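## Task

Press the green button to start the recorder's pen carriage, which begins moving at once, makes a single pass and never pauses. A pen inks the lane matching its key's colour only while that key is pressed all the way down and the carriage is moving; a half-pressed key may or may not ink. At the end, each printed box must have ink along its centre line, and no ink may lie outside any box. The ruler on the sheet's edge puts the pens' start at 86 mm and their speed at 7.69 mm/s. Arm bases in metres, with headings in degrees counter-clockwise from +x: arm1 at x=+1.03 y=+0.12 z=+0.74 heading -174; arm2 at x=+0.38 y=+0.65 z=+0.72 heading -113; arm3 at x=-0.52 y=+0.65 z=+0.82 heading -64; arm4 at x=-0.30 y=-0.65 z=+0.78 heading +81. A result that holds only because a robot is still pressing on it at the end does not count.

## Robot and tools

Robots: four identical i2rt Big YAM arms named arm1, arm2, arm3 and arm4. Each has six revolute joints, a two-finger gripper and a wrist camera. With joints 1 and 6 at zero and the hand level and pointing forward, the wrist camera rides on top of the hand and looks toward the fingertips. The hand reaches roughly 1.0 m from the joint-1 axis. One more camera, cam_sheet, is fixed in the room and looks down at the recorder sheet.

Frame: a single shared scene frame with its origin on the floor and +z up. Base positions and headings are listed in the task text. The hand point lies midway between the fingertips; the hand's z axis runs along the fingers and the fingers open along its y axis.

execute_actions: argument actions is a list holding one action object or nothing. The action object is keyed by arm name (arm1..arm4); under each name sits one object, joints, which maps joint names to absolute target values (never offsets). Names, units and ranges: joint1_rad -2.879 to 2.879 (rotates the whole arm about its base, positive counter-clockwise seen from above, 0 points along the base heading); joint2_rad 0 to 3.141 (shoulder; 0 has the upper arm pointing back roughly level, increasing lifts it up then forward); joint3_rad 0 to 3.019 (elbow; 0 folds the forearm onto the upper arm, increasing opens it); joint4_rad -1.692 to 1.57 (hand pitch, positive tips fingers up); joint5_rad -1.57 to 1.57 (hand yaw, positive toward the arm's right); joint6_rad -2.094 to 2.094 (hand roll, positive clockwise seen from behind); gripper_m 0 to 0.093 (fingertip gap in metres). Tolerances counted as arrived: ±0.045, ±0.14, ±0.09, ±0.055, ±0.03, ±0.035 rad and ±0.003 m. You may name any subset of joints and arms; all named motions start together and may finish at different moments. Omitted joints or arms may keep driving toward earlier targets. Any unknown key or out-of-range number rejects the whole call and nothing moves. One action runs at most 15 s. Joints move at different speeds, so the hand can sweep a wide, curved path. Optional argument cameras lists which images to return (arm1_cam_wrist, arm2_cam_wrist, arm3_cam_wrist, arm4_cam_wrist, cam_sheet, or all); omitted/null/all gives every camera, [] gives none. Images are taken when the call ends; the pictures line gives their order. An empty actions list just reports state and images.

wait: seconds from 0 to 10; commands nothing new, the scene continues, and it returns state and images like an empty action.

zoom_image: camera plus region [x0, y0, x1, y1] in pixels of that camera's most recent full image, top-left is (0,0), at most 504 by 504. Useful on cam_sheet (672x504) to read the ruler, boxes and ink.

finished_scene: pass the number of the current scene; it ends that scene irreversibly and its result tells you whether the goal was met and gives the next task.

Result lines: joint_positions gives current joint values. joint_status tells how each commanded motion of the last accepted action ended. off_target: stopped short and may still be pushing. contact_stop or time_out: the joint abandons its target and holds where it stopped, except that after time_out a joint may keep a target (or one limited to 0.375, 0.375, 0.113, 0.225, 0.075, 0.3 rad from its position for joints 1-6) and keep pushing, resuming if freed. not_followed, usually with a cause line, means a safety check blocked that arm's joint targets (the gripper target still runs); the arm may retry them with later actions. on_its_own lists what the robot is doing without being told; held at is a held target, not a position. To relieve a pushing joint, command its reported position. A target very near the current position may not move it. MOTOR HOT warns from 85 °C; at 100 °C an OVER-TEMPERATURE FAULT drops that arm until it cools and joints show limit_stop_at_motor_heat (resend targets afterwards). Heat builds from holding loads and from pushing, even while you think. If any result reports a stop, the rest of that reply's execute_actions, wait and finished_scene calls are skipped.

Cameras: calibration gives intrinsics K, distortion and T_world_to_cam per camera; wrist cameras are fisheye 504x504, cam_sheet is pinhole with radial distortion. Real poses may differ slightly; wrist poses derive from reported joints and inherit their error.

Since the carriage runs once without stopping, plan key presses before pressing green, and preferably send button and key timing in tight, pre-planned calls. Convert ruler positions of box edges to times using the start mark and speed: time = (position - start) / speed.

Avoid: arms pressing hard against each other (ends the run) or hitting each other; the clearance check ignores fingers, gripper housings and wrist cameras and can act late. Avoid slamming keys, pushing hard for long, dropping or knocking things over. Release keys fully when a box ends so no ink spills outside it, and leave nothing dependent on a robot holding it.

Each tool is called in YAML: its name, and indented under it one key for each argument.

## Session

execute_actions:
  actions: []

Scene clock: 0.00 s.
Motor temperatures (°C, as the motors report them): arm1=[24 25 23 22 23 22] | arm2=[25 25 24 23 23 25] | arm3=[24 24 22 23 22 23] | arm4=[24 22 23 25 25 26]
arm1.joint_positions: joint1_rad=-0.571 joint2_rad=+0.341 joint3_rad=+1.553 joint4_rad=-1.602 joint5_rad=+0.077 joint6_rad=+0.411 gripper_m=+0.094
arm1.joint_status: not commanded
arm1.hand: x=+0.9931 y=+0.1540 z=+1.3213 quat_wxyz=(+0.048, -0.742, +0.373, +0.556) (m; scene frame)
arm2.joint_positions: joint1_rad=-0.492 joint2_rad=+0.541 joint3_rad=+1.577 joint4_rad=-1.345 joint5_rad=-0.052 joint6_rad=-0.178 gripper_m=+0.095
arm2.joint_status: not commanded
arm2.hand: x=+0.2632 y=+0.5440 z=+1.3623 quat_wxyz=(-0.163, -0.728, -0.346, +0.569) (m; scene frame)
arm3.joint_positions: joint1_rad=+0.078 joint2_rad=+0.635 joint3_rad=+1.535 joint4_rad=-1.468 joint5_rad=-0.174 joint6_rad=+0.723 gripper_m=+0.095
arm3.joint_status: not commanded
arm3.hand: x=-0.3920 y=+0.4958 z=+1.3997 quat_wxyz=(-0.486, -0.648, -0.587, +0.005) (m; scene frame)
arm4.joint_positions: joint1_rad=+0.421 joint2_rad=+0.625 joint3_rad=+1.311 joint4_rad=-1.419 joint5_rad=+0.069 joint6_rad=-0.383 gripper_m=+0.094
arm4.joint_status: not commanded
arm4.hand: x=-0.3501 y=-0.4225 z=+1.2664 quat_wxyz=(-0.324, +0.813, -0.417, -0.247) (m; scene frame)
pictures: arm1_cam_wrist, arm2_cam_wrist, arm3_cam_wrist, arm4_cam_wrist, cam_sheet
Images, in order (width x height): arm1_cam_wrist 504x504, arm2_cam_wrist 504x504, arm3_cam_wrist 504x504, arm4_cam_wrist 504x504, cam_sheet 672x504.

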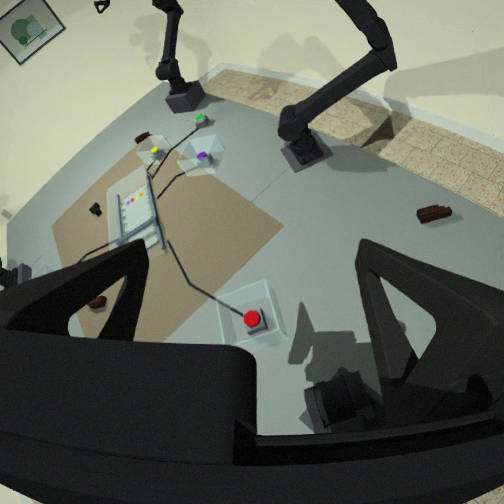

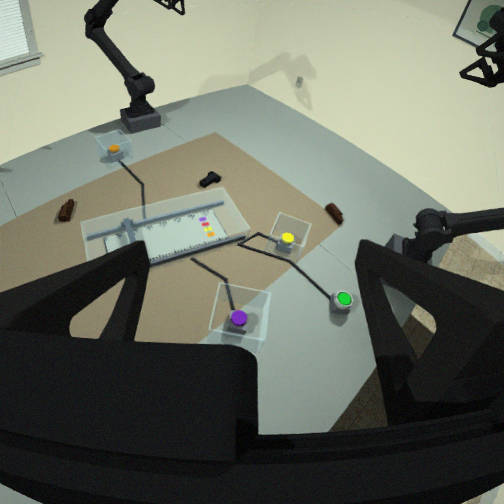

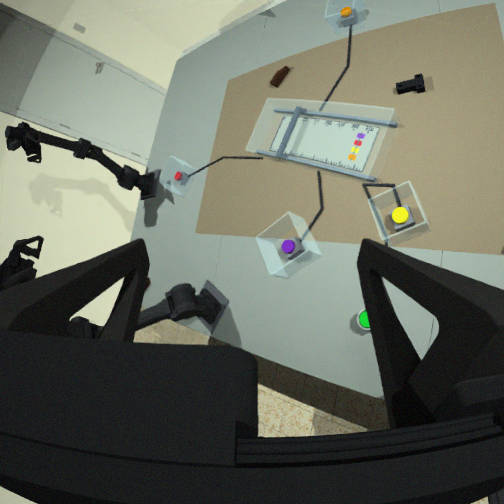

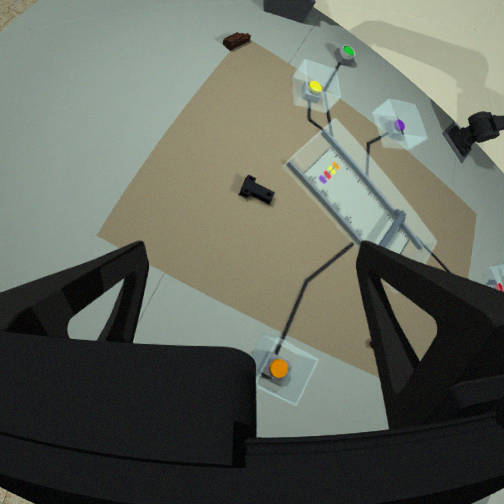

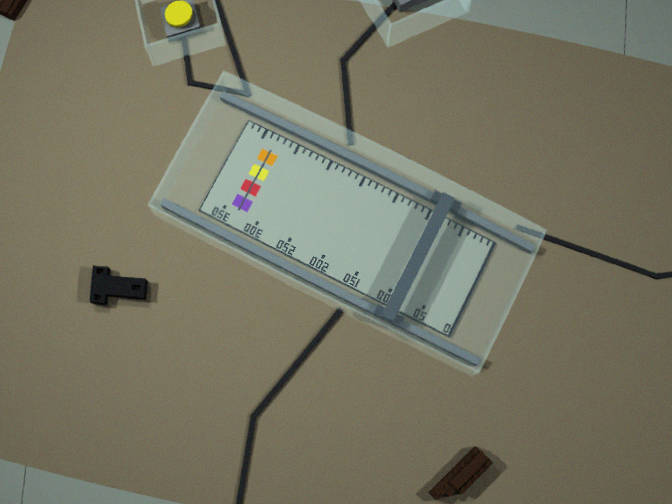

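zoom_image:
  camera: "cam_sheet"
  region: [190, 100, 330, 250]

zoom_image:
  camera: "cam_sheet"
  region: [190, 90, 530, 345]

Region (190, 100, 330, 250) of cam_sheet's 672x504 image, scaled by 3.360, with more detail than that image has; it fills the left 470 columns of this view, and the rest is white.

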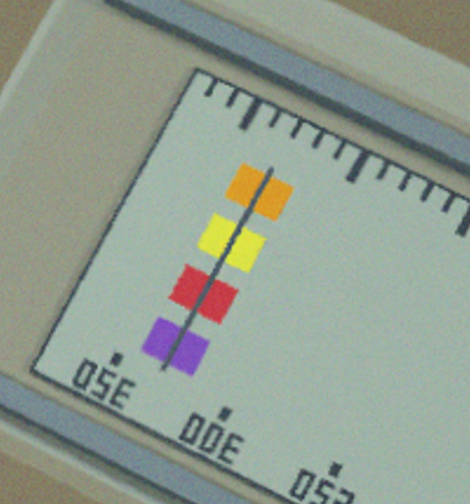

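Region (190, 90, 530, 345) of cam_sheet's 672x504 image, scaled by 1.482, with more detail than that image has; it fills the top 378 rows of this view, and the rest is white.

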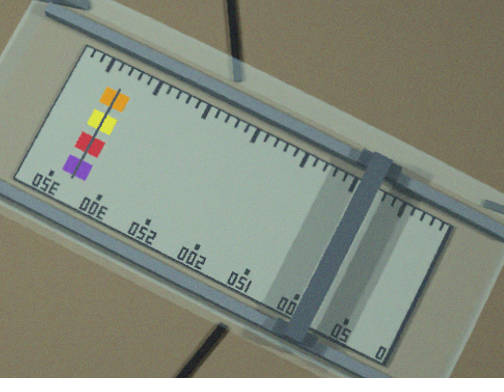

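execute_actions:
  actions:
    - {"arm1":{"joints":{"joint1_rad":-0.014,"joint2_rad":1.1,"joint3_rad":1.2,"joint4_rad":-1.6,"joint5_rad":0,"joint6_rad":0,"gripper_m":0}},"arm2":{"joints":{"joint1_rad":-0.587,"joint2_rad":1.3,"joint3_rad":1.4,"joint4_rad":-1.6,"joint5_rad":0,"joint6_rad":0,"gripper_m":0}},"arm3":{"joints":{"joint1_rad":0.879,"joint2_rad":1.0,"joint3_rad":1.0,"joint4_rad":-1.5,"joint5_rad":0,"joint6_rad":0,"gripper_m":0}},"arm4":{"joints":{"joint1_rad":-0.773,"joint2_rad":1.2,"joint3_rad":1.15,"joint4_rad":-1.45,"joint5_rad":0,"joint6_rad":0,"gripper_m":0}}}

Scene clock: 43.63 s.
Motor temperatures (°C, as the motors report them): arm1=[24 26 24 22 23 22] | arm2=[25 25 26 23 23 25] | arm3=[24 24 25 23 22 23] | arm4=[24 22 27 26 25 26]
arm1.joint_positions: joint1_rad=-0.014 joint2_rad=+1.095 joint3_rad=+1.179 joint4_rad=-1.602 joint5_rad=+0.002 joint6_rad=+0.008 gripper_m=+0.000
arm1.joint_status: all done
arm1.hand: x=+0.7291 y=+0.0944 z=+1.0206 quat_wxyz=(+0.000, -0.999, -0.040, +0.027) (m; scene frame)
arm2.joint_positions: joint1_rad=-0.583 joint2_rad=+1.301 joint3_rad=+1.398 joint4_rad=-1.585 joint5_rad=-0.003 joint6_rad=-0.008 gripper_m=+0.001
arm2.joint_status: all done
arm2.hand: x=+0.0582 y=+0.4387 z=+1.0316 quat_wxyz=(-0.013, -0.956, -0.289, +0.042) (m; scene frame)
arm3.joint_positions: joint1_rad=+0.876 joint2_rad=+0.997 joint3_rad=+0.996 joint4_rad=-1.491 joint5_rad=+0.000 joint6_rad=+0.012 gripper_m=+0.001
arm3.joint_status: all done
arm3.hand: x=-0.2528 y=+0.5836 z=+1.0602 quat_wxyz=(-0.037, -0.130, -0.991, +0.008) (m; scene frame)
arm4.joint_positions: joint1_rad=-0.773 joint2_rad=+1.209 joint3_rad=+1.134 joint4_rad=-1.444 joint5_rad=+0.001 joint6_rad=-0.007 gripper_m=+0.001
arm4.joint_status: all done
arm4.hand: x=-0.0245 y=-0.4421 z=+1.0158 quat_wxyz=(-0.024, +0.322, -0.946, -0.008) (m; scene frame)
pictures: arm1_cam_wrist, arm2_cam_wrist, arm3_cam_wrist, arm4_cam_wrist, cam_sheet
camera_calibration (this result's frames):
arm1_cam_wrist: T_world_to_cam=[[-0.0848407, 0.996204, -0.0194603, -0.00576445], [0.839432, 0.0819841, 0.537245, -1.16762], [0.536801, 0.0292447, -0.843202, 0.593849], [0, 0, 0, 1]] pos_world=[0.660871, 0.0841021, 1.12792]
arm2_cam_wrist: T_world_to_cam=[[-0.578024, 0.815973, -0.00871695, -0.313623], [0.699351, 0.500858, 0.509951, -0.77822], [0.420472, 0.288668, -0.860159, 0.857792], [0, 0, 0, 1]] pos_world=[0.00228996, 0.398069, 1.13196]
arm3_cam_wrist: T_world_to_cam=[[-0.268567, -0.963261, -0.000682016, 0.497213], [-0.81115, 0.225775, 0.539502, -0.902561], [-0.519527, 0.145446, -0.841984, 0.796912], [0, 0, 0, 1]] pos_world=[-0.18456, 0.566814, 1.15826]
arm4_cam_wrist: T_world_to_cam=[[0.596605, -0.80249, -0.00850922, -0.33151], [-0.665893, -0.500916, 0.552874, -0.793249], [-0.447938, -0.324181, -0.833221, 0.813279], [0, 0, 0, 1]] pos_world=[0.0338603, -0.399734, 1.11339]
Images, in order (width x height): arm1_cam_wrist 504x504, arm2_cam_wrist 504x504, arm3_cam_wrist 504x504, arm4_cam_wrist 504x504, cam_sheet 672x504.

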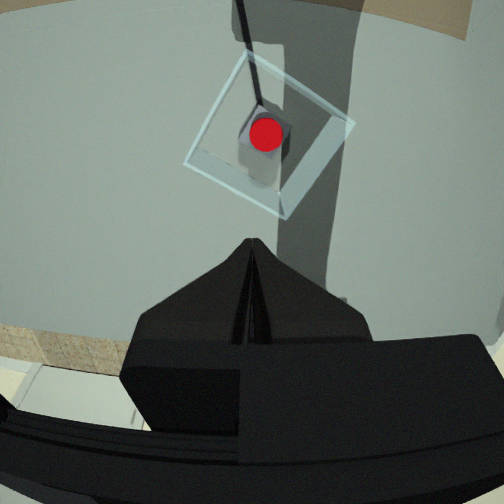

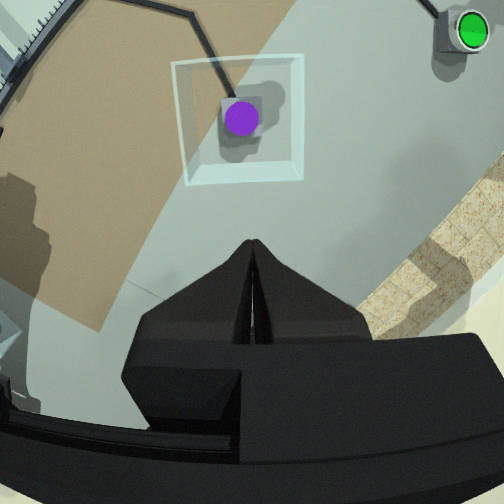

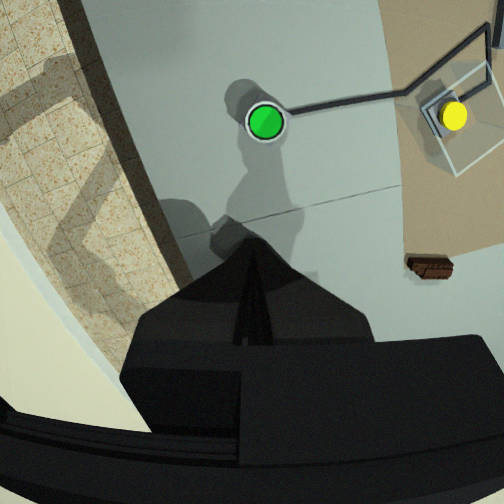

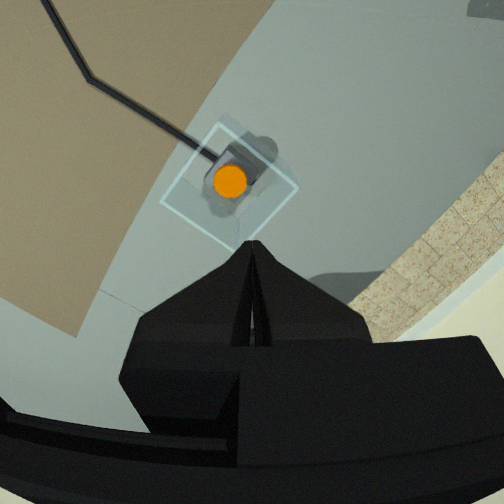

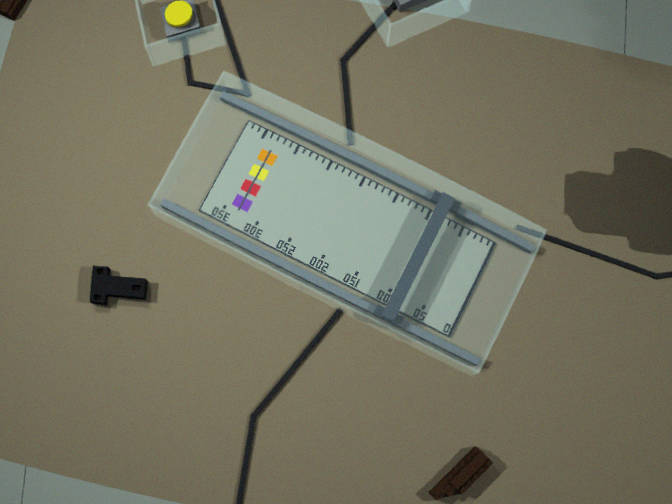

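execute_actions:
  actions:
    - {"arm1":{"joints":{"joint1_rad":-0.03,"joint2_rad":1.166,"joint3_rad":0.88,"joint4_rad":-1.28}},"arm2":{"joints":{"joint1_rad":-0.552,"joint2_rad":1.469,"joint3_rad":1.178,"joint4_rad":-1.28}},"arm3":{"joints":{"joint1_rad":0.828,"joint2_rad":1.261,"joint3_rad":0.705,"joint4_rad":-1.01}},"arm4":{"joints":{"joint1_rad":-0.70,"joint2_rad":1.183,"joint3_rad":0.77,"joint4_rad":-1.155}}}
  cameras: ["arm1_cam_wrist","arm2_cam_wrist","arm3_cam_wrist","arm4_cam_wrist"]

Scene clock: 71.43 s.
Motor temperatures (°C, as the motors report them): arm1=[24 26 27 22 23 22] | arm2=[25 26 28 23 23 25] | arm3=[24 25 26 23 22 23] | arm4=[24 22 27 25 25 26]
arm1.joint_positions: joint1_rad=-0.022 joint2_rad=+1.168 joint3_rad=+0.872 joint4_rad=-1.293 joint5_rad=+0.002 joint6_rad=+0.008 gripper_m=+0.000
arm1.joint_status: all done
arm1.hand: x=+0.7342 y=+0.0970 z=+0.8842 quat_wxyz=(+0.002, -0.999, -0.036, -0.009) (m; scene frame)
arm2.joint_positions: joint1_rad=-0.557 joint2_rad=+1.485 joint3_rad=+1.172 joint4_rad=-1.296 joint5_rad=-0.003 joint6_rad=-0.008 gripper_m=+0.001
arm2.joint_status: all done
arm2.hand: x=+0.0427 y=+0.4164 z=+0.8767 quat_wxyz=(+0.005, -0.953, -0.301, -0.015) (m; scene frame)
arm3.joint_positions: joint1_rad=+0.832 joint2_rad=+1.274 joint3_rad=+0.696 joint4_rad=-1.022 joint5_rad=+0.000 joint6_rad=+0.011 gripper_m=+0.001
arm3.joint_status: all done
arm3.hand: x=-0.2434 y=+0.5668 z=+0.8782 quat_wxyz=(+0.016, -0.151, -0.988, +0.002) (m; scene frame)
arm4.joint_positions: joint1_rad=-0.699 joint2_rad=+1.186 joint3_rad=+0.756 joint4_rad=-1.164 joint5_rad=+0.001 joint6_rad=-0.007 gripper_m=+0.001
arm4.joint_status: all done
arm4.hand: x=-0.0864 y=-0.4623 z=+0.8837 quat_wxyz=(+0.011, +0.357, -0.934, +0.004) (m; scene frame)
pictures: arm1_cam_wrist, arm2_cam_wrist, arm3_cam_wrist, arm4_cam_wrist
camera_calibration (this result's frames):
arm1_cam_wrist: T_world_to_cam=[[-0.0762026, 0.996906, -0.0192567, -0.0172456], [0.799701, 0.0726409, 0.595988, -1.12077], [0.595543, 0.0300162, -0.802763, 0.397002], [0, 0, 0, 1]] pos_world=[0.658532, 0.0866892, 0.986329]
arm2_cam_wrist: T_world_to_cam=[[-0.597334, 0.801893, -0.0126371, -0.295665], [0.631225, 0.479806, 0.609378, -0.752766], [0.494719, 0.356025, -0.792779, 0.647212], [0, 0, 0, 1]] pos_world=[-0.0216341, 0.367849, 0.968079]
arm3_cam_wrist: T_world_to_cam=[[-0.310538, -0.950559, 0.00199252, 0.463612], [-0.740042, 0.243079, 0.627097, -0.862372], [-0.596577, 0.193263, -0.778939, 0.549794], [0, 0, 0, 1]] pos_world=[-0.166228, 0.54406, 0.968122]
arm4_cam_wrist: T_world_to_cam=[[0.654145, -0.756328, -0.00788523, -0.286186], [-0.594427, -0.520509, 0.612965, -0.827555], [-0.467707, -0.396281, -0.790071, 0.595777], [0, 0, 0, 1]] pos_world=[-0.0260652, -0.411105, 0.975712]
Images, in order (width x height): arm1_cam_wrist 504x504, arm2_cam_wrist 504x504, arm3_cam_wrist 504x504, arm4_cam_wrist 504x504.

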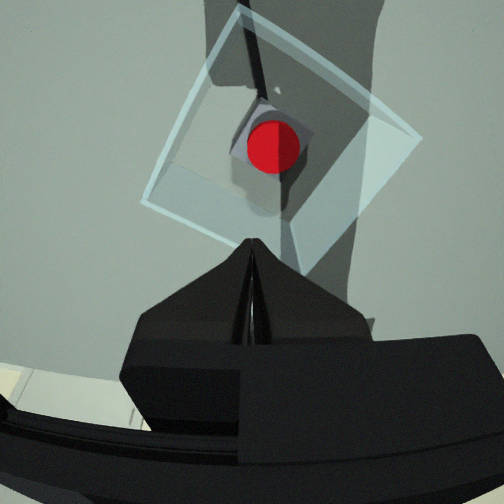

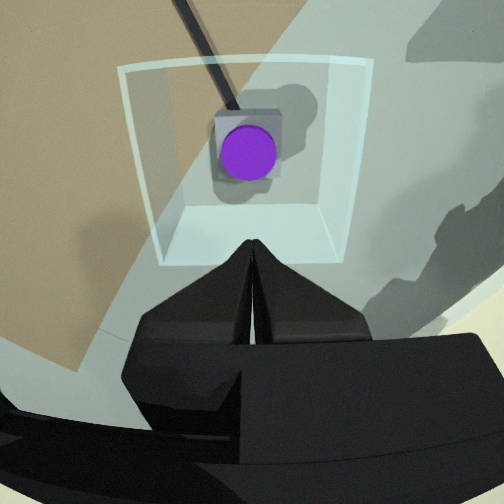

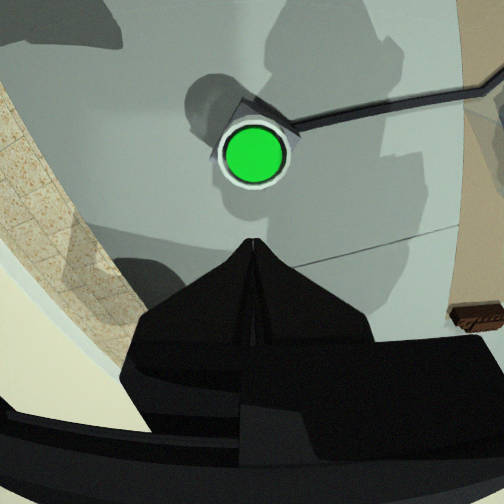

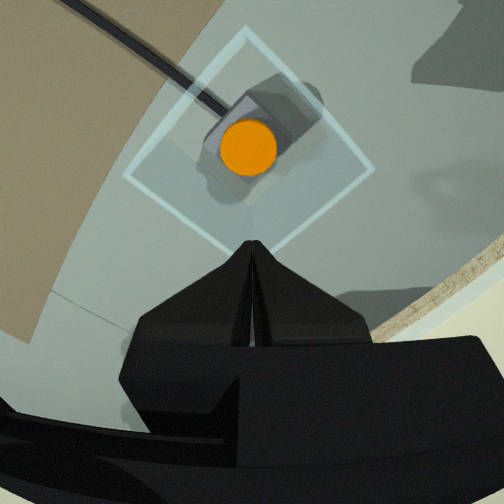

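execute_actions:
  actions:
    - {"arm1":{"joints":{"joint1_rad":-0.077,"joint2_rad":1.287,"joint3_rad":0.74,"joint4_rad":-1.0}},"arm2":{"joints":{"joint1_rad":-0.546,"joint2_rad":1.553,"joint3_rad":1.052,"joint4_rad":-1.04}},"arm3":{"joints":{"joint2_rad":1.45,"joint3_rad":0.617,"joint4_rad":-0.705}},"arm4":{"joints":{"joint1_rad":-0.69,"joint2_rad":1.354,"joint3_rad":0.648,"joint4_rad":-0.838}}}
  cameras: ["arm1_cam_wrist","arm2_cam_wrist","arm3_cam_wrist","arm4_cam_wrist"]

Scene clock: 93.63 s.
Motor temperatures (°C, as the motors report them): arm1=[24 26 27 22 23 22] | arm2=[25 26 28 23 23 25] | arm3=[24 25 26 23 22 23] | arm4=[24 22 27 25 25 26]
arm1.joint_positions: joint1_rad=-0.075 joint2_rad=+1.296 joint3_rad=+0.724 joint4_rad=-1.014 joint5_rad=+0.002 joint6_rad=+0.008 gripper_m=+0.000
arm1.joint_status: all done
arm1.hand: x=+0.7284 y=+0.1128 z=+0.7968 quat_wxyz=(+0.001, -1.000, -0.009, -0.007) (m; scene frame)
arm2.joint_positions: joint1_rad=-0.555 joint2_rad=+1.543 joint3_rad=+1.055 joint4_rad=-1.056 joint5_rad=-0.003 joint6_rad=-0.008 gripper_m=+0.001
arm2.joint_status: all done
arm2.hand: x=+0.0328 y=+0.4089 z=+0.8126 quat_wxyz=(-0.005, -0.953, -0.302, +0.016) (m; scene frame)
arm3.joint_positions: joint1_rad=+0.832 joint2_rad=+1.456 joint3_rad=+0.616 joint4_rad=-0.717 joint5_rad=+0.000 joint6_rad=+0.011 gripper_m=+0.001
arm3.joint_status: all done
arm3.hand: x=-0.2290 y=+0.5618 z=+0.8045 quat_wxyz=(-0.005, -0.151, -0.988, +0.005) (m; scene frame)
arm4.joint_positions: joint1_rad=-0.699 joint2_rad=+1.365 joint3_rad=+0.631 joint4_rad=-0.847 joint5_rad=+0.001 joint6_rad=-0.007 gripper_m=+0.001
arm4.joint_status: all done
arm4.hand: x=-0.0808 y=-0.4573 z=+0.7949 quat_wxyz=(+0.005, +0.357, -0.934, +0.002) (m; scene frame)
pictures: arm1_cam_wrist, arm2_cam_wrist, arm3_cam_wrist, arm4_cam_wrist
camera_calibration (this result's frames):
arm1_cam_wrist: T_world_to_cam=[[-0.0233277, 0.999541, -0.0193104, -0.0738303], [0.804483, 0.0302356, 0.593206, -1.06158], [0.593517, -0.00169679, -0.804819, 0.336541], [0, 0, 0, 1]] pos_world=[0.652554, 0.106465, 0.899162]
arm2_cam_wrist: T_world_to_cam=[[-0.599638, 0.800206, -0.0102554, -0.297481], [0.66147, 0.502806, 0.556456, -0.671232], [0.450436, 0.326888, -0.830814, 0.648258], [0, 0, 0, 1]] pos_world=[-0.0263802, 0.363638, 0.909042]
arm3_cam_wrist: T_world_to_cam=[[-0.310287, -0.950642, 0.000984771, 0.464469], [-0.765308, 0.250408, 0.592958, -0.786753], [-0.563938, 0.183233, -0.805233, 0.536177], [0, 0, 0, 1]] pos_world=[-0.155619, 0.540308, 0.897802]
arm4_cam_wrist: T_world_to_cam=[[0.654217, -0.756265, -0.00800665, -0.286669], [-0.599994, -0.52542, 0.603275, -0.762165], [-0.460442, -0.389869, -0.797493, 0.53956], [0, 0, 0, 1]] pos_world=[-0.0213147, -0.406897, 0.887795]
Images, in order (width x height): arm1_cam_wrist 504x504, arm2_cam_wrist 504x504, arm3_cam_wrist 504x504, arm4_cam_wrist 504x504.

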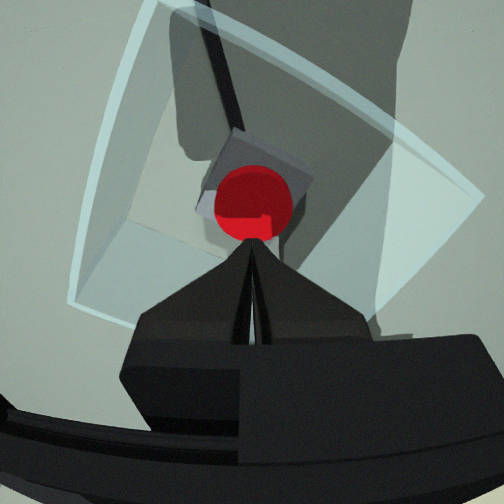

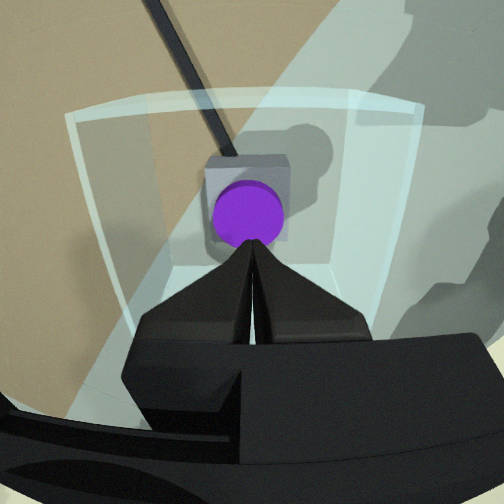

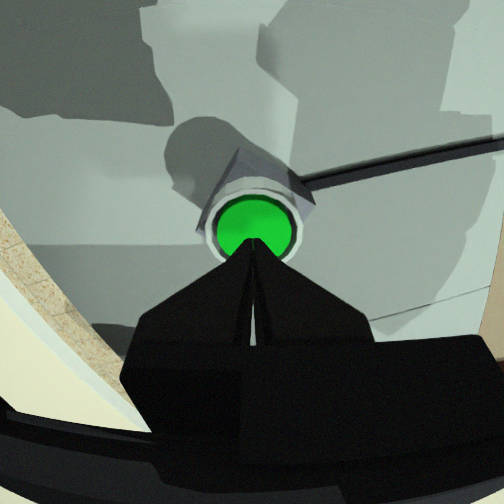

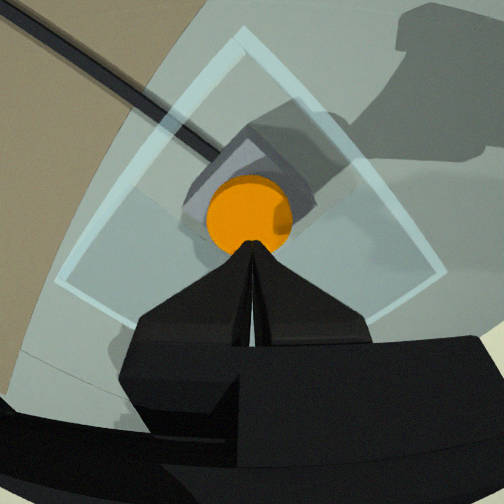

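execute_actions:
  actions:
    - {"arm1":{"joints":{"joint2_rad":1.425,"joint3_rad":0.661,"joint4_rad":-0.794}},"arm2":{"joints":{"joint2_rad":1.655,"joint3_rad":0.972,"joint4_rad":-0.863}},"arm3":{"joints":{"joint2_rad":1.25,"joint3_rad":0.75,"joint4_rad":-1.06}},"arm4":{"joints":{"joint2_rad":1.512,"joint3_rad":0.608,"joint4_rad":-0.647}}}
  cameras: ["arm1_cam_wrist","arm2_cam_wrist","arm4_cam_wrist"]

Scene clock: 105.77 s.
Motor temperatures (°C, as the motors report them): arm1=[24 26 26 22 23 22] | arm2=[25 26 28 23 23 25] | arm3=[24 25 25 23 22 23] | arm4=[24 22 27 25 25 26]
arm1.joint_positions: joint1_rad=-0.075 joint2_rad=+1.372 joint3_rad=+0.683 joint4_rad=-0.826 joint5_rad=+0.002 joint6_rad=+0.008 gripper_m=+0.000
arm1.joint_status: all done
arm1.hand: x=+0.7081 y=+0.1123 z=+0.7626 quat_wxyz=(+0.001, -1.000, -0.009, +0.028) (m; scene frame)
arm2.joint_positions: joint1_rad=-0.555 joint2_rad=+1.607 joint3_rad=+0.992 joint4_rad=-0.884 joint5_rad=-0.003 joint6_rad=-0.008 gripper_m=+0.001
arm2.joint_status: all done
arm2.hand: x=+0.0246 y=+0.4035 z=+0.7670 quat_wxyz=(-0.011, -0.953, -0.302, +0.037) (m; scene frame)
arm3.joint_positions: joint1_rad=+0.832 joint2_rad=+1.233 joint3_rad=+0.731 joint4_rad=-1.050 joint5_rad=+0.000 joint6_rad=+0.011 gripper_m=+0.001
arm3.joint_status: all done
arm3.hand: x=-0.2326 y=+0.5637 z=+0.9009 quat_wxyz=(-0.008, -0.151, -0.988, +0.005) (m; scene frame)
arm4.joint_positions: joint1_rad=-0.698 joint2_rad=+1.435 joint3_rad=+0.623 joint4_rad=-0.682 joint5_rad=+0.001 joint6_rad=-0.007 gripper_m=+0.001
arm4.joint_status: all done
arm4.hand: x=-0.0603 y=-0.4390 z=+0.7738 quat_wxyz=(-0.035, +0.357, -0.933, -0.013) (m; scene frame)
pictures: arm1_cam_wrist, arm2_cam_wrist, arm4_cam_wrist
camera_calibration (this result's frames):
arm1_cam_wrist: T_world_to_cam=[[-0.024732, 0.999504, -0.0194852, -0.0733105], [0.844294, 0.0313205, 0.534965, -1.00895], [0.53531, -0.00322046, -0.84465, 0.392821], [0, 0, 0, 1]] pos_world=[0.639753, 0.10614, 0.870118]
arm2_cam_wrist: T_world_to_cam=[[-0.600065, 0.799909, -0.00824818, -0.299925], [0.680926, 0.516166, 0.519531, -0.615302], [0.419835, 0.306136, -0.854412, 0.643058], [0, 0, 0, 1]] pos_world=[-0.0309775, 0.360647, 0.866631]
arm4_cam_wrist: T_world_to_cam=[[0.655312, -0.755311, -0.00845367, -0.285553], [-0.636604, -0.558276, 0.532038, -0.68899], [-0.406573, -0.343269, -0.846679, 0.601208], [0, 0, 0, 1]] pos_world=[-0.00705258, -0.393952, 0.873185]
Images, in order (width x height): arm1_cam_wrist 504x504, arm2_cam_wrist 504x504, arm4_cam_wrist 504x504.

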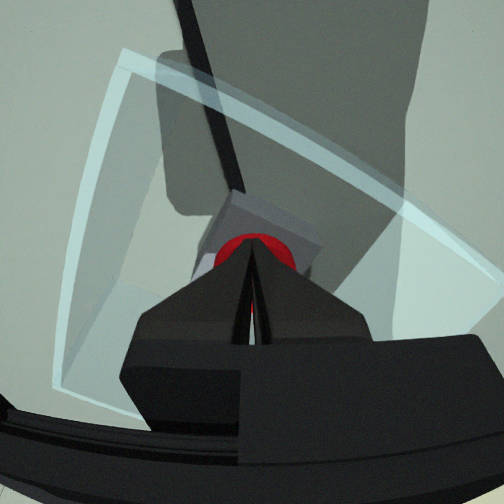

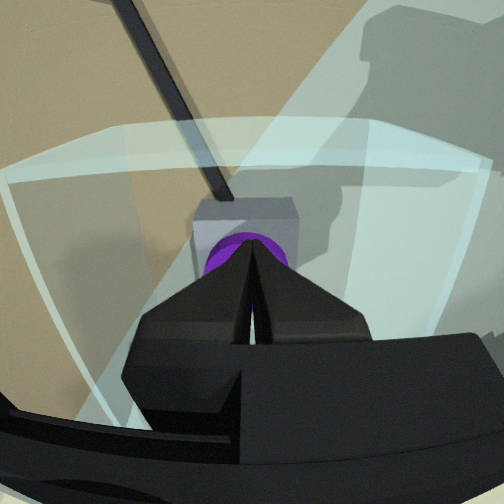

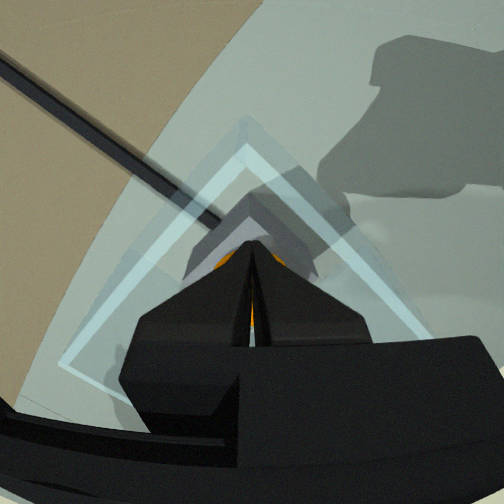

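execute_actions:
  actions:
    - {"arm3":{"joints":{"joint1_rad":0.137,"joint2_rad":1.55,"joint3_rad":1.05,"joint4_rad":-1.06}}}
  cameras: ["arm3_cam_wrist","cam_sheet"]

Scene clock: 110.13 s.
Motor temperatures (°C, as the motors report them): arm1=[24 26 26 22 23 22] | arm2=[25 26 28 23 23 25] | arm3=[24 25 26 23 22 23] | arm4=[24 22 26 25 25 26]
arm1.joint_positions: joint1_rad=-0.075 joint2_rad=+1.372 joint3_rad=+0.683 joint4_rad=-0.826 joint5_rad=+0.002 joint6_rad=+0.008 gripper_m=+0.000
arm1.joint_status: not commanded
arm1.hand: x=+0.7081 y=+0.1123 z=+0.7626 quat_wxyz=(+0.001, -1.000, -0.009, +0.028) (m; scene frame)
arm2.joint_positions: joint1_rad=-0.555 joint2_rad=+1.607 joint3_rad=+0.992 joint4_rad=-0.884 joint5_rad=-0.003 joint6_rad=-0.008 gripper_m=+0.001
arm2.joint_status: not commanded
arm2.hand: x=+0.0246 y=+0.4035 z=+0.7670 quat_wxyz=(-0.011, -0.953, -0.302, +0.037) (m; scene frame)
arm3.joint_positions: joint1_rad=+0.129 joint2_rad=+1.543 joint3_rad=+1.020 joint4_rad=-1.056 joint5_rad=+0.000 joint6_rad=+0.010 gripper_m=+0.001
arm3.joint_status: all done
arm3.hand: x=-0.2982 y=+0.3080 z=+0.8963 quat_wxyz=(+0.005, -0.482, -0.876, +0.002) (m; scene frame)
arm4.joint_positions: joint1_rad=-0.698 joint2_rad=+1.435 joint3_rad=+0.623 joint4_rad=-0.682 joint5_rad=+0.001 joint6_rad=-0.007 gripper_m=+0.001
arm4.joint_status: not commanded
arm4.hand: x=-0.0603 y=-0.4390 z=+0.7738 quat_wxyz=(-0.035, +0.357, -0.933, -0.013) (m; scene frame)
pictures: arm3_cam_wrist, cam_sheet
camera_calibration (this result's frames):
arm3_cam_wrist: T_world_to_cam=[[-0.851019, -0.525133, 0.0011655, -0.0908749], [-0.416778, 0.676768, 0.606862, -0.870447], [-0.319472, 0.515965, -0.794807, 0.578651], [0, 0, 0, 1]] pos_world=[-0.255257, 0.242805, 0.988262]
Images, in order (width x height): arm3_cam_wrist 504x504, cam_sheet 672x504.

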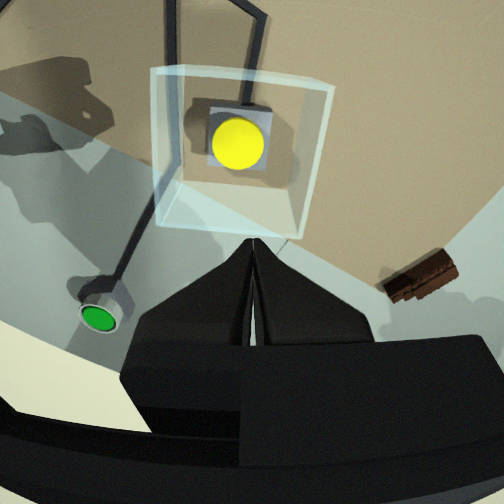

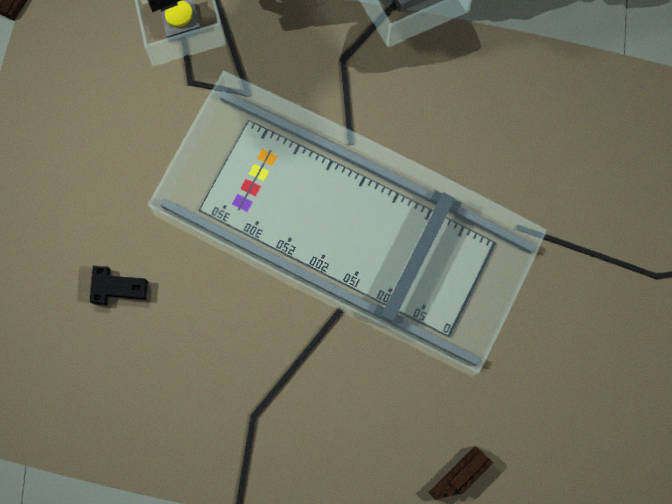

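execute_actions:
  actions:
    - {"arm3":{"joints":{"joint1_rad":0.166,"joint2_rad":1.74,"joint3_rad":0.99,"joint4_rad":-0.803}},"arm1":{"joints":{"joint2_rad":1.47}},"arm2":{"joints":{"joint2_rad":1.70}},"arm4":{"joints":{"joint2_rad":1.55,"joint4_rad":-0.71}}}
  cameras: ["arm1_cam_wrist","arm2_cam_wrist","arm3_cam_wrist","arm4_cam_wrist"]

Scene clock: 118.33 s.
Motor temperatures (°C, as the motors report them): arm1=[24 26 26 22 23 22] | arm2=[25 26 28 23 23 25] | arm3=[24 25 26 23 22 23] | arm4=[24 22 26 26 25 26]
arm1.joint_positions: joint1_rad=-0.075 joint2_rad=+1.382 joint3_rad=+0.689 joint4_rad=-0.826 joint5_rad=+0.002 joint6_rad=+0.008 gripper_m=+0.000
arm1.joint_status: all done
arm1.hand: x=+0.7060 y=+0.1122 z=+0.7618 quat_wxyz=(+0.001, -1.000, -0.009, +0.026) (m; scene frame)
arm2.joint_positions: joint1_rad=-0.555 joint2_rad=+1.610 joint3_rad=+0.992 joint4_rad=-0.884 joint5_rad=-0.003 joint6_rad=-0.008 gripper_m=+0.001
arm2.joint_status: all done
arm2.hand: x=+0.0249 y=+0.4036 z=+0.7658 quat_wxyz=(-0.011, -0.953, -0.302, +0.035) (m; scene frame)
arm3.joint_positions: joint1_rad=+0.163 joint2_rad=+1.749 joint3_rad=+0.987 joint4_rad=-0.815 joint5_rad=+0.000 joint6_rad=+0.010 gripper_m=+0.001
arm3.joint_status: all done
arm3.hand: x=-0.2741 y=+0.2967 z=+0.8035 quat_wxyz=(+0.003, -0.467, -0.884, +0.002) (m; scene frame)
arm4.joint_positions: joint1_rad=-0.698 joint2_rad=+1.456 joint3_rad=+0.644 joint4_rad=-0.718 joint5_rad=+0.001 joint6_rad=-0.007 gripper_m=+0.001
arm4.joint_status: all done
arm4.hand: x=-0.0607 y=-0.4393 z=+0.7732 quat_wxyz=(-0.019, +0.357, -0.934, -0.007) (m; scene frame)
pictures: arm1_cam_wrist, arm2_cam_wrist, arm3_cam_wrist, arm4_cam_wrist
camera_calibration (this result's frames):
arm1_cam_wrist: T_world_to_cam=[[-0.0246711, 0.999506, -0.0194797, -0.0733716], [0.842658, 0.0312759, 0.53754, -1.00744], [0.537884, -0.00315302, -0.843013, 0.390173], [0, 0, 0, 1]] pos_world=[0.637249, 0.106074, 0.869031]
arm2_cam_wrist: T_world_to_cam=[[-0.600037, 0.799929, -0.00836205, -0.29985], [0.679625, 0.515254, 0.522134, -0.616472], [0.421978, 0.307617, -0.852823, 0.639978], [0, 0, 0, 1]] pos_world=[-0.0310085, 0.360631, 0.865161]
arm3_cam_wrist: T_world_to_cam=[[-0.832483, -0.554049, 0.00121237, -0.0625584], [-0.440563, 0.663289, 0.60494, -0.797387], [-0.335971, 0.503068, -0.79627, 0.518926], [0, 0, 0, 1]] pos_world=[-0.229034, 0.233183, 0.895652]
arm4_cam_wrist: T_world_to_cam=[[0.655098, -0.755501, -0.0081254, -0.285913], [-0.622223, -0.54557, 0.56142, -0.705383], [-0.428586, -0.362729, -0.827491, 0.575693], [0, 0, 0, 1]] pos_world=[-0.00487039, -0.392022, 0.870073]
Images, in order (width x height): arm1_cam_wrist 504x504, arm2_cam_wrist 504x504, arm3_cam_wrist 504x504, arm4_cam_wrist 504x504.

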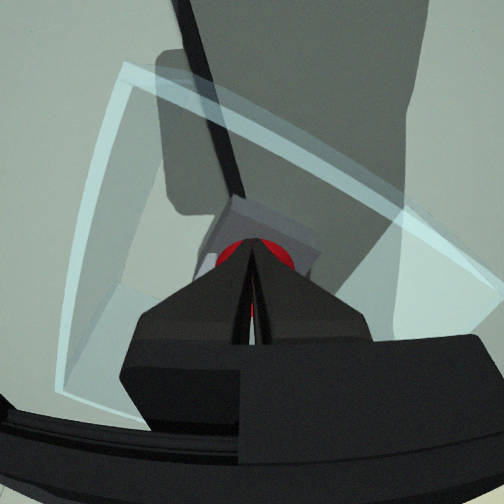

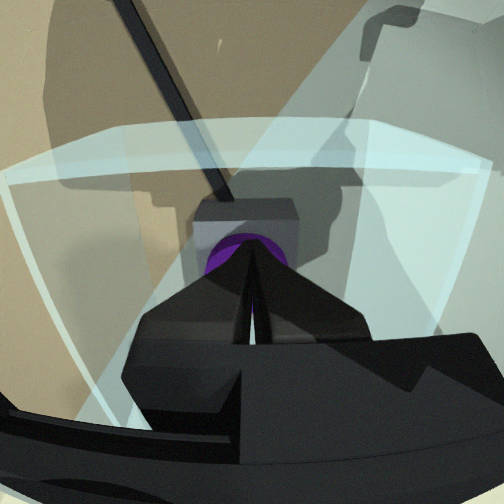

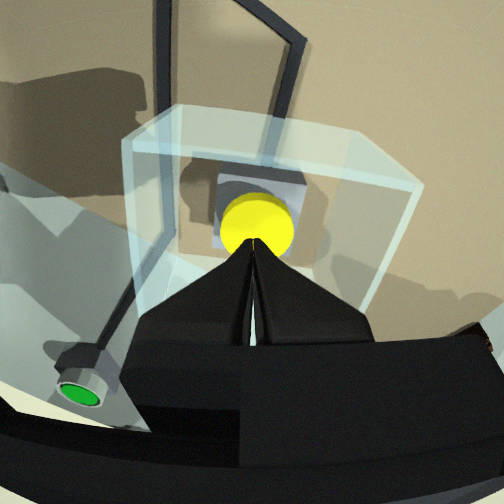

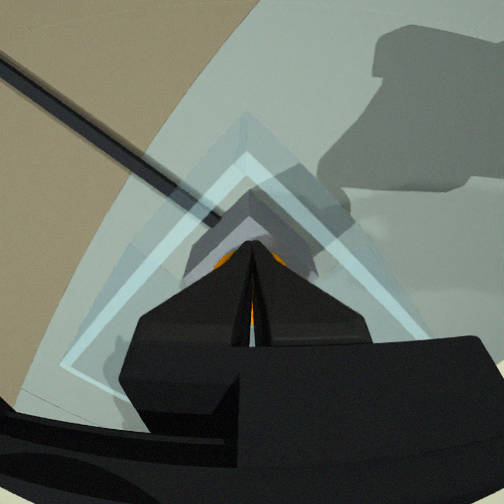

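execute_actions:
  actions:
    - {"arm1":{"joints":{"joint2_rad":1.346,"joint3_rad":0.755,"joint4_rad":-0.965}},"arm2":{"joints":{"joint2_rad":1.609,"joint3_rad":1.075,"joint4_rad":-1.03}},"arm3":{"joints":{"joint2_rad":1.785,"joint3_rad":1.015,"joint4_rad":-0.767}},"arm4":{"joints":{"joint2_rad":1.408,"joint3_rad":0.695,"joint4_rad":-0.845}}}
  cameras: ["arm1_cam_wrist","arm2_cam_wrist","arm3_cam_wrist","arm4_cam_wrist"]

execute_actions:
  actions:
    - {"arm1":{"joints":{"joint2_rad":1.476}},"arm2":{"joints":{"joint2_rad":1.72}},"arm3":{"joints":{"joint2_rad":1.895}},"arm4":{"joints":{"joint2_rad":1.54}}}
  cameras: ["arm1_cam_wrist","arm2_cam_wrist","arm3_cam_wrist","arm4_cam_wrist"]

execute_actions:
  actions:
    - {"arm1":{"joints":{"joint2_rad":1.33}},"arm2":{"joints":{"joint2_rad":1.595}},"arm3":{"joints":{"joint2_rad":1.74}},"arm4":{"joints":{"joint2_rad":1.39}}}
  cameras: []

Scene clock: 134.17 s.
Motor temperatures (°C, as the motors report them): arm1=[24 26 25 22 23 22] | arm2=[25 26 27 23 23 25] | arm3=[24 26 26 23 22 23] | arm4=[24 22 25 25 25 26]
arm1.joint_positions: joint1_rad=-0.075 joint2_rad=+1.353 joint3_rad=+0.719 joint4_rad=-0.953 joint5_rad=+0.002 joint6_rad=+0.008 gripper_m=+0.000
arm1.joint_status: all done
arm1.hand: x=+0.7203 y=+0.1126 z=+0.7786 quat_wxyz=(+0.001, -1.000, -0.009, -0.008) (m; scene frame)
arm2.joint_positions: joint1_rad=-0.555 joint2_rad=+1.610 joint3_rad=+1.033 joint4_rad=-1.016 joint5_rad=-0.003 joint6_rad=-0.008 gripper_m=+0.001
arm2.joint_status: all done
arm2.hand: x=+0.0359 y=+0.4112 z=+0.7782 quat_wxyz=(+0.003, -0.953, -0.302, -0.008) (m; scene frame)
arm3.joint_positions: joint1_rad=+0.163 joint2_rad=+1.762 joint3_rad=+0.987 joint4_rad=-0.779 joint5_rad=+0.000 joint6_rad=+0.010 gripper_m=+0.001
arm3.joint_status: all done
arm3.hand: x=-0.2703 y=+0.2912 z=+0.7982 quat_wxyz=(-0.006, -0.467, -0.884, +0.008) (m; scene frame)
arm4.joint_positions: joint1_rad=-0.698 joint2_rad=+1.414 joint3_rad=+0.664 joint4_rad=-0.838 joint5_rad=+0.001 joint6_rad=-0.007 gripper_m=+0.001
arm4.joint_status: all done
arm4.hand: x=-0.0710 y=-0.4484 z=+0.7905 quat_wxyz=(+0.008, +0.357, -0.934, +0.004) (m; scene frame)
pictures: arm1_cam_wrist, arm2_cam_wrist, arm3_cam_wrist, arm4_cam_wrist
camera_calibration (this result's frames):
arm1_cam_wrist: T_world_to_cam=[[-0.0232975, 0.999542, -0.0193055, -0.07419], [0.803577, 0.030211, 0.594433, -1.04463], [0.594744, -0.0016647, -0.803913, 0.325109], [0, 0, 0, 1]] pos_world=[0.644358, 0.106257, 0.880891]
arm2_cam_wrist: T_world_to_cam=[[-0.599067, 0.800613, -0.0116825, -0.29694], [0.638165, 0.486224, 0.596934, -0.67919], [0.483594, 0.350149, -0.802205, 0.584484], [0, 0, 0, 1]] pos_world=[-0.0271041, 0.363316, 0.870839]
arm3_cam_wrist: T_world_to_cam=[[-0.832403, -0.55417, 0.000722881, -0.0619961], [-0.448223, 0.674029, 0.58718, -0.779894], [-0.325885, 0.488447, -0.809456, 0.536259], [0, 0, 0, 1]] pos_world=[-0.226414, 0.229381, 0.892061]
arm4_cam_wrist: T_world_to_cam=[[0.654763, -0.755797, -0.00756167, -0.286507], [-0.596799, -0.523107, 0.608433, -0.751768], [-0.463807, -0.393866, -0.793569, 0.539001], [0, 0, 0, 1]] pos_world=[-0.0110674, -0.397502, 0.882969]
Images, in order (width x height): arm1_cam_wrist 504x504, arm2_cam_wrist 504x504, arm3_cam_wrist 504x504, arm4_cam_wrist 504x504.

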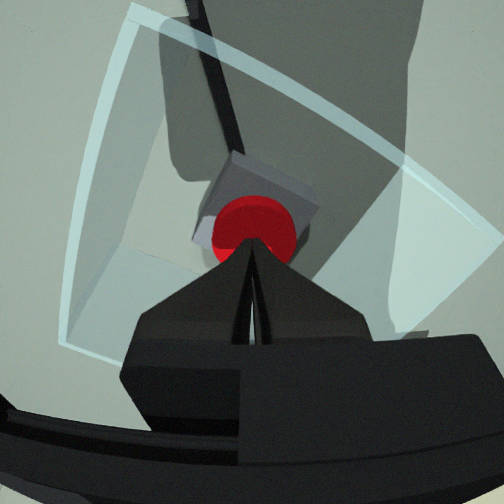

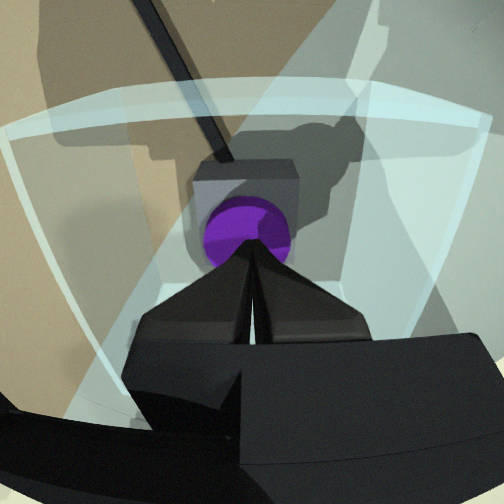

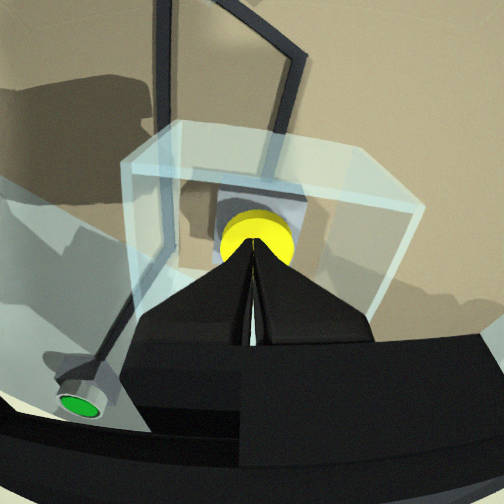

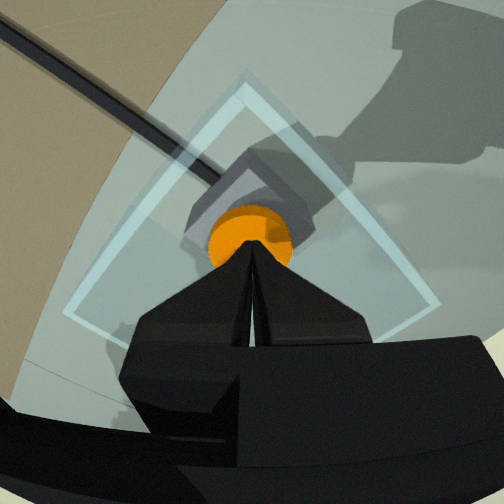

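Scene clock: 134.97 s.
Motor temperatures (°C, as the motors report them): arm1=[24 26 25 22 23 22] | arm2=[25 26 28 23 23 25] | arm3=[24 26 26 23 22 23] | arm4=[24 22 25 25 25 26]
arm1.joint_positions: joint1_rad=-0.075 joint2_rad=+1.435 joint3_rad=+0.749 joint4_rad=-0.964 joint5_rad=+0.002 joint6_rad=+0.007 gripper_m=+0.000
arm1.joint_status: all done
arm1.hand: x=+0.7161 y=+0.1125 z=+0.7637 quat_wxyz=(+0.002, -0.999, -0.010, -0.039) (m; scene frame)
arm2.joint_positions: joint1_rad=-0.555 joint2_rad=+1.659 joint3_rad=+1.058 joint4_rad=-1.022 joint5_rad=-0.003 joint6_rad=-0.008 gripper_m=+0.001
arm2.joint_status: all done
arm2.hand: x=+0.0310 y=+0.4079 z=+0.7665 quat_wxyz=(+0.007, -0.953, -0.302, -0.022) (m; scene frame)
arm3.joint_positions: joint1_rad=+0.163 joint2_rad=+1.851 joint3_rad=+1.005 joint4_rad=-0.774 joint5_rad=+0.000 joint6_rad=+0.010 gripper_m=+0.001
arm3.joint_status: all done
arm3.hand: x=-0.2727 y=+0.2943 z=+0.7663 quat_wxyz=(+0.022, -0.467, -0.884, -0.007) (m; scene frame)
arm4.joint_positions: joint1_rad=-0.698 joint2_rad=+1.495 joint3_rad=+0.692 joint4_rad=-0.853 joint5_rad=+0.001 joint6_rad=-0.007 gripper_m=+0.001
arm4.joint_status: all done
arm4.hand: x=-0.0711 y=-0.4485 z=+0.7750 quat_wxyz=(+0.040, +0.357, -0.933, +0.016) (m; scene frame)
pictures: arm1_cam_wrist, arm2_cam_wrist, arm3_cam_wrist, arm4_cam_wrist
camera_calibration (this result's frames):
arm1_cam_wrist: T_world_to_cam=[[-0.022446, 0.999566, -0.0190962, -0.0752446], [0.764842, 0.0294696, 0.643544, -1.04208], [0.643827, -0.000160577, -0.765171, 0.250688], [0, 0, 0, 1]] pos_world=[0.633934, 0.105962, 0.861003]
arm2_cam_wrist: T_world_to_cam=[[-0.598695, 0.800876, -0.0127502, -0.296628], [0.623324, 0.475845, 0.620515, -0.680806], [0.503022, 0.363551, -0.784091, 0.558718], [0, 0, 0, 1]] pos_world=[-0.0342749, 0.358397, 0.856754]
arm3_cam_wrist: T_world_to_cam=[[-0.832618, -0.553843, 0.00215755, -0.0635528], [-0.42529, 0.641844, 0.638095, -0.787571], [-0.354789, 0.530372, -0.769955, 0.457637], [0, 0, 0, 1]] pos_world=[-0.225497, 0.227582, 0.855042]
arm4_cam_wrist: T_world_to_cam=[[0.654399, -0.756119, -0.00686196, -0.287337], [-0.564114, -0.494227, 0.661449, -0.768194], [-0.503525, -0.42898, -0.749959, 0.474205], [0, 0, 0, 1]] pos_world=[-0.00654214, -0.393498, 0.861783]
Images, in order (width x height): arm1_cam_wrist 504x504, arm2_cam_wrist 504x504, arm3_cam_wrist 504x504, arm4_cam_wrist 504x504.

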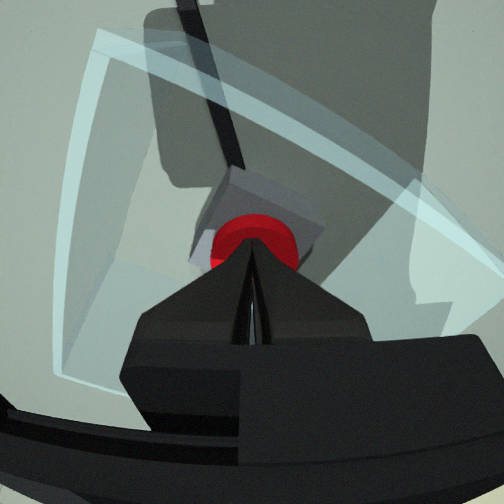

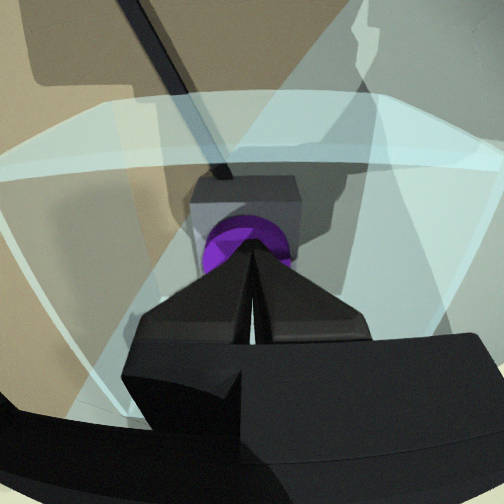

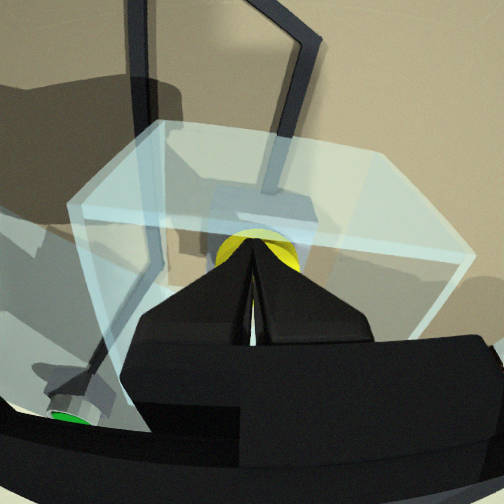

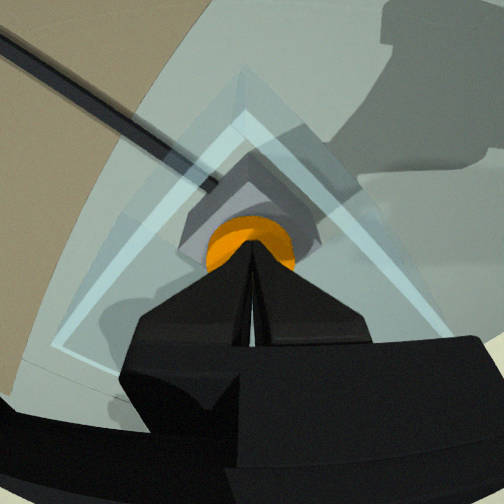

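Scene clock: 136.03 s.
Motor temperatures (°C, as the motors report them): arm1=[24 26 25 22 23 22] | arm2=[25 26 28 23 23 25] | arm3=[24 26 26 23 22 23] | arm4=[24 22 25 25 25 26]
arm1.joint_positions: joint1_rad=-0.075 joint2_rad=+1.326 joint3_rad=+0.749 joint4_rad=-0.964 joint5_rad=+0.002 joint6_rad=+0.007 gripper_m=+0.000
arm1.joint_status: all done
arm1.hand: x=+0.7067 y=+0.1122 z=+0.7962 quat_wxyz=(+0.001, -1.000, -0.010, +0.015) (m; scene frame)
arm2.joint_positions: joint1_rad=-0.555 joint2_rad=+1.606 joint3_rad=+1.058 joint4_rad=-1.022 joint5_rad=-0.003 joint6_rad=-0.008 gripper_m=+0.001
arm2.joint_status: all done
arm2.hand: x=+0.0277 y=+0.4055 z=+0.7880 quat_wxyz=(-0.001, -0.953, -0.302, +0.003) (m; scene frame)
arm3.joint_positions: joint1_rad=+0.163 joint2_rad=+1.734 joint3_rad=+1.005 joint4_rad=-0.774 joint5_rad=+0.000 joint6_rad=+0.010 gripper_m=+0.001
arm3.joint_status: all done
arm3.hand: x=-0.2617 y=+0.2790 z=+0.8157 quat_wxyz=(-0.030, -0.466, -0.884, +0.020) (m; scene frame)
arm4.joint_positions: joint1_rad=-0.698 joint2_rad=+1.387 joint3_rad=+0.690 joint4_rad=-0.853 joint5_rad=+0.001 joint6_rad=-0.007 gripper_m=+0.001
arm4.joint_status: all done
arm4.hand: x=-0.0616 y=-0.4402 z=+0.8059 quat_wxyz=(-0.010, +0.357, -0.934, -0.003) (m; scene frame)
pictures: none
No camera images: the call's "cameras" was empty. Leave "cameras" out to get every camera's image.


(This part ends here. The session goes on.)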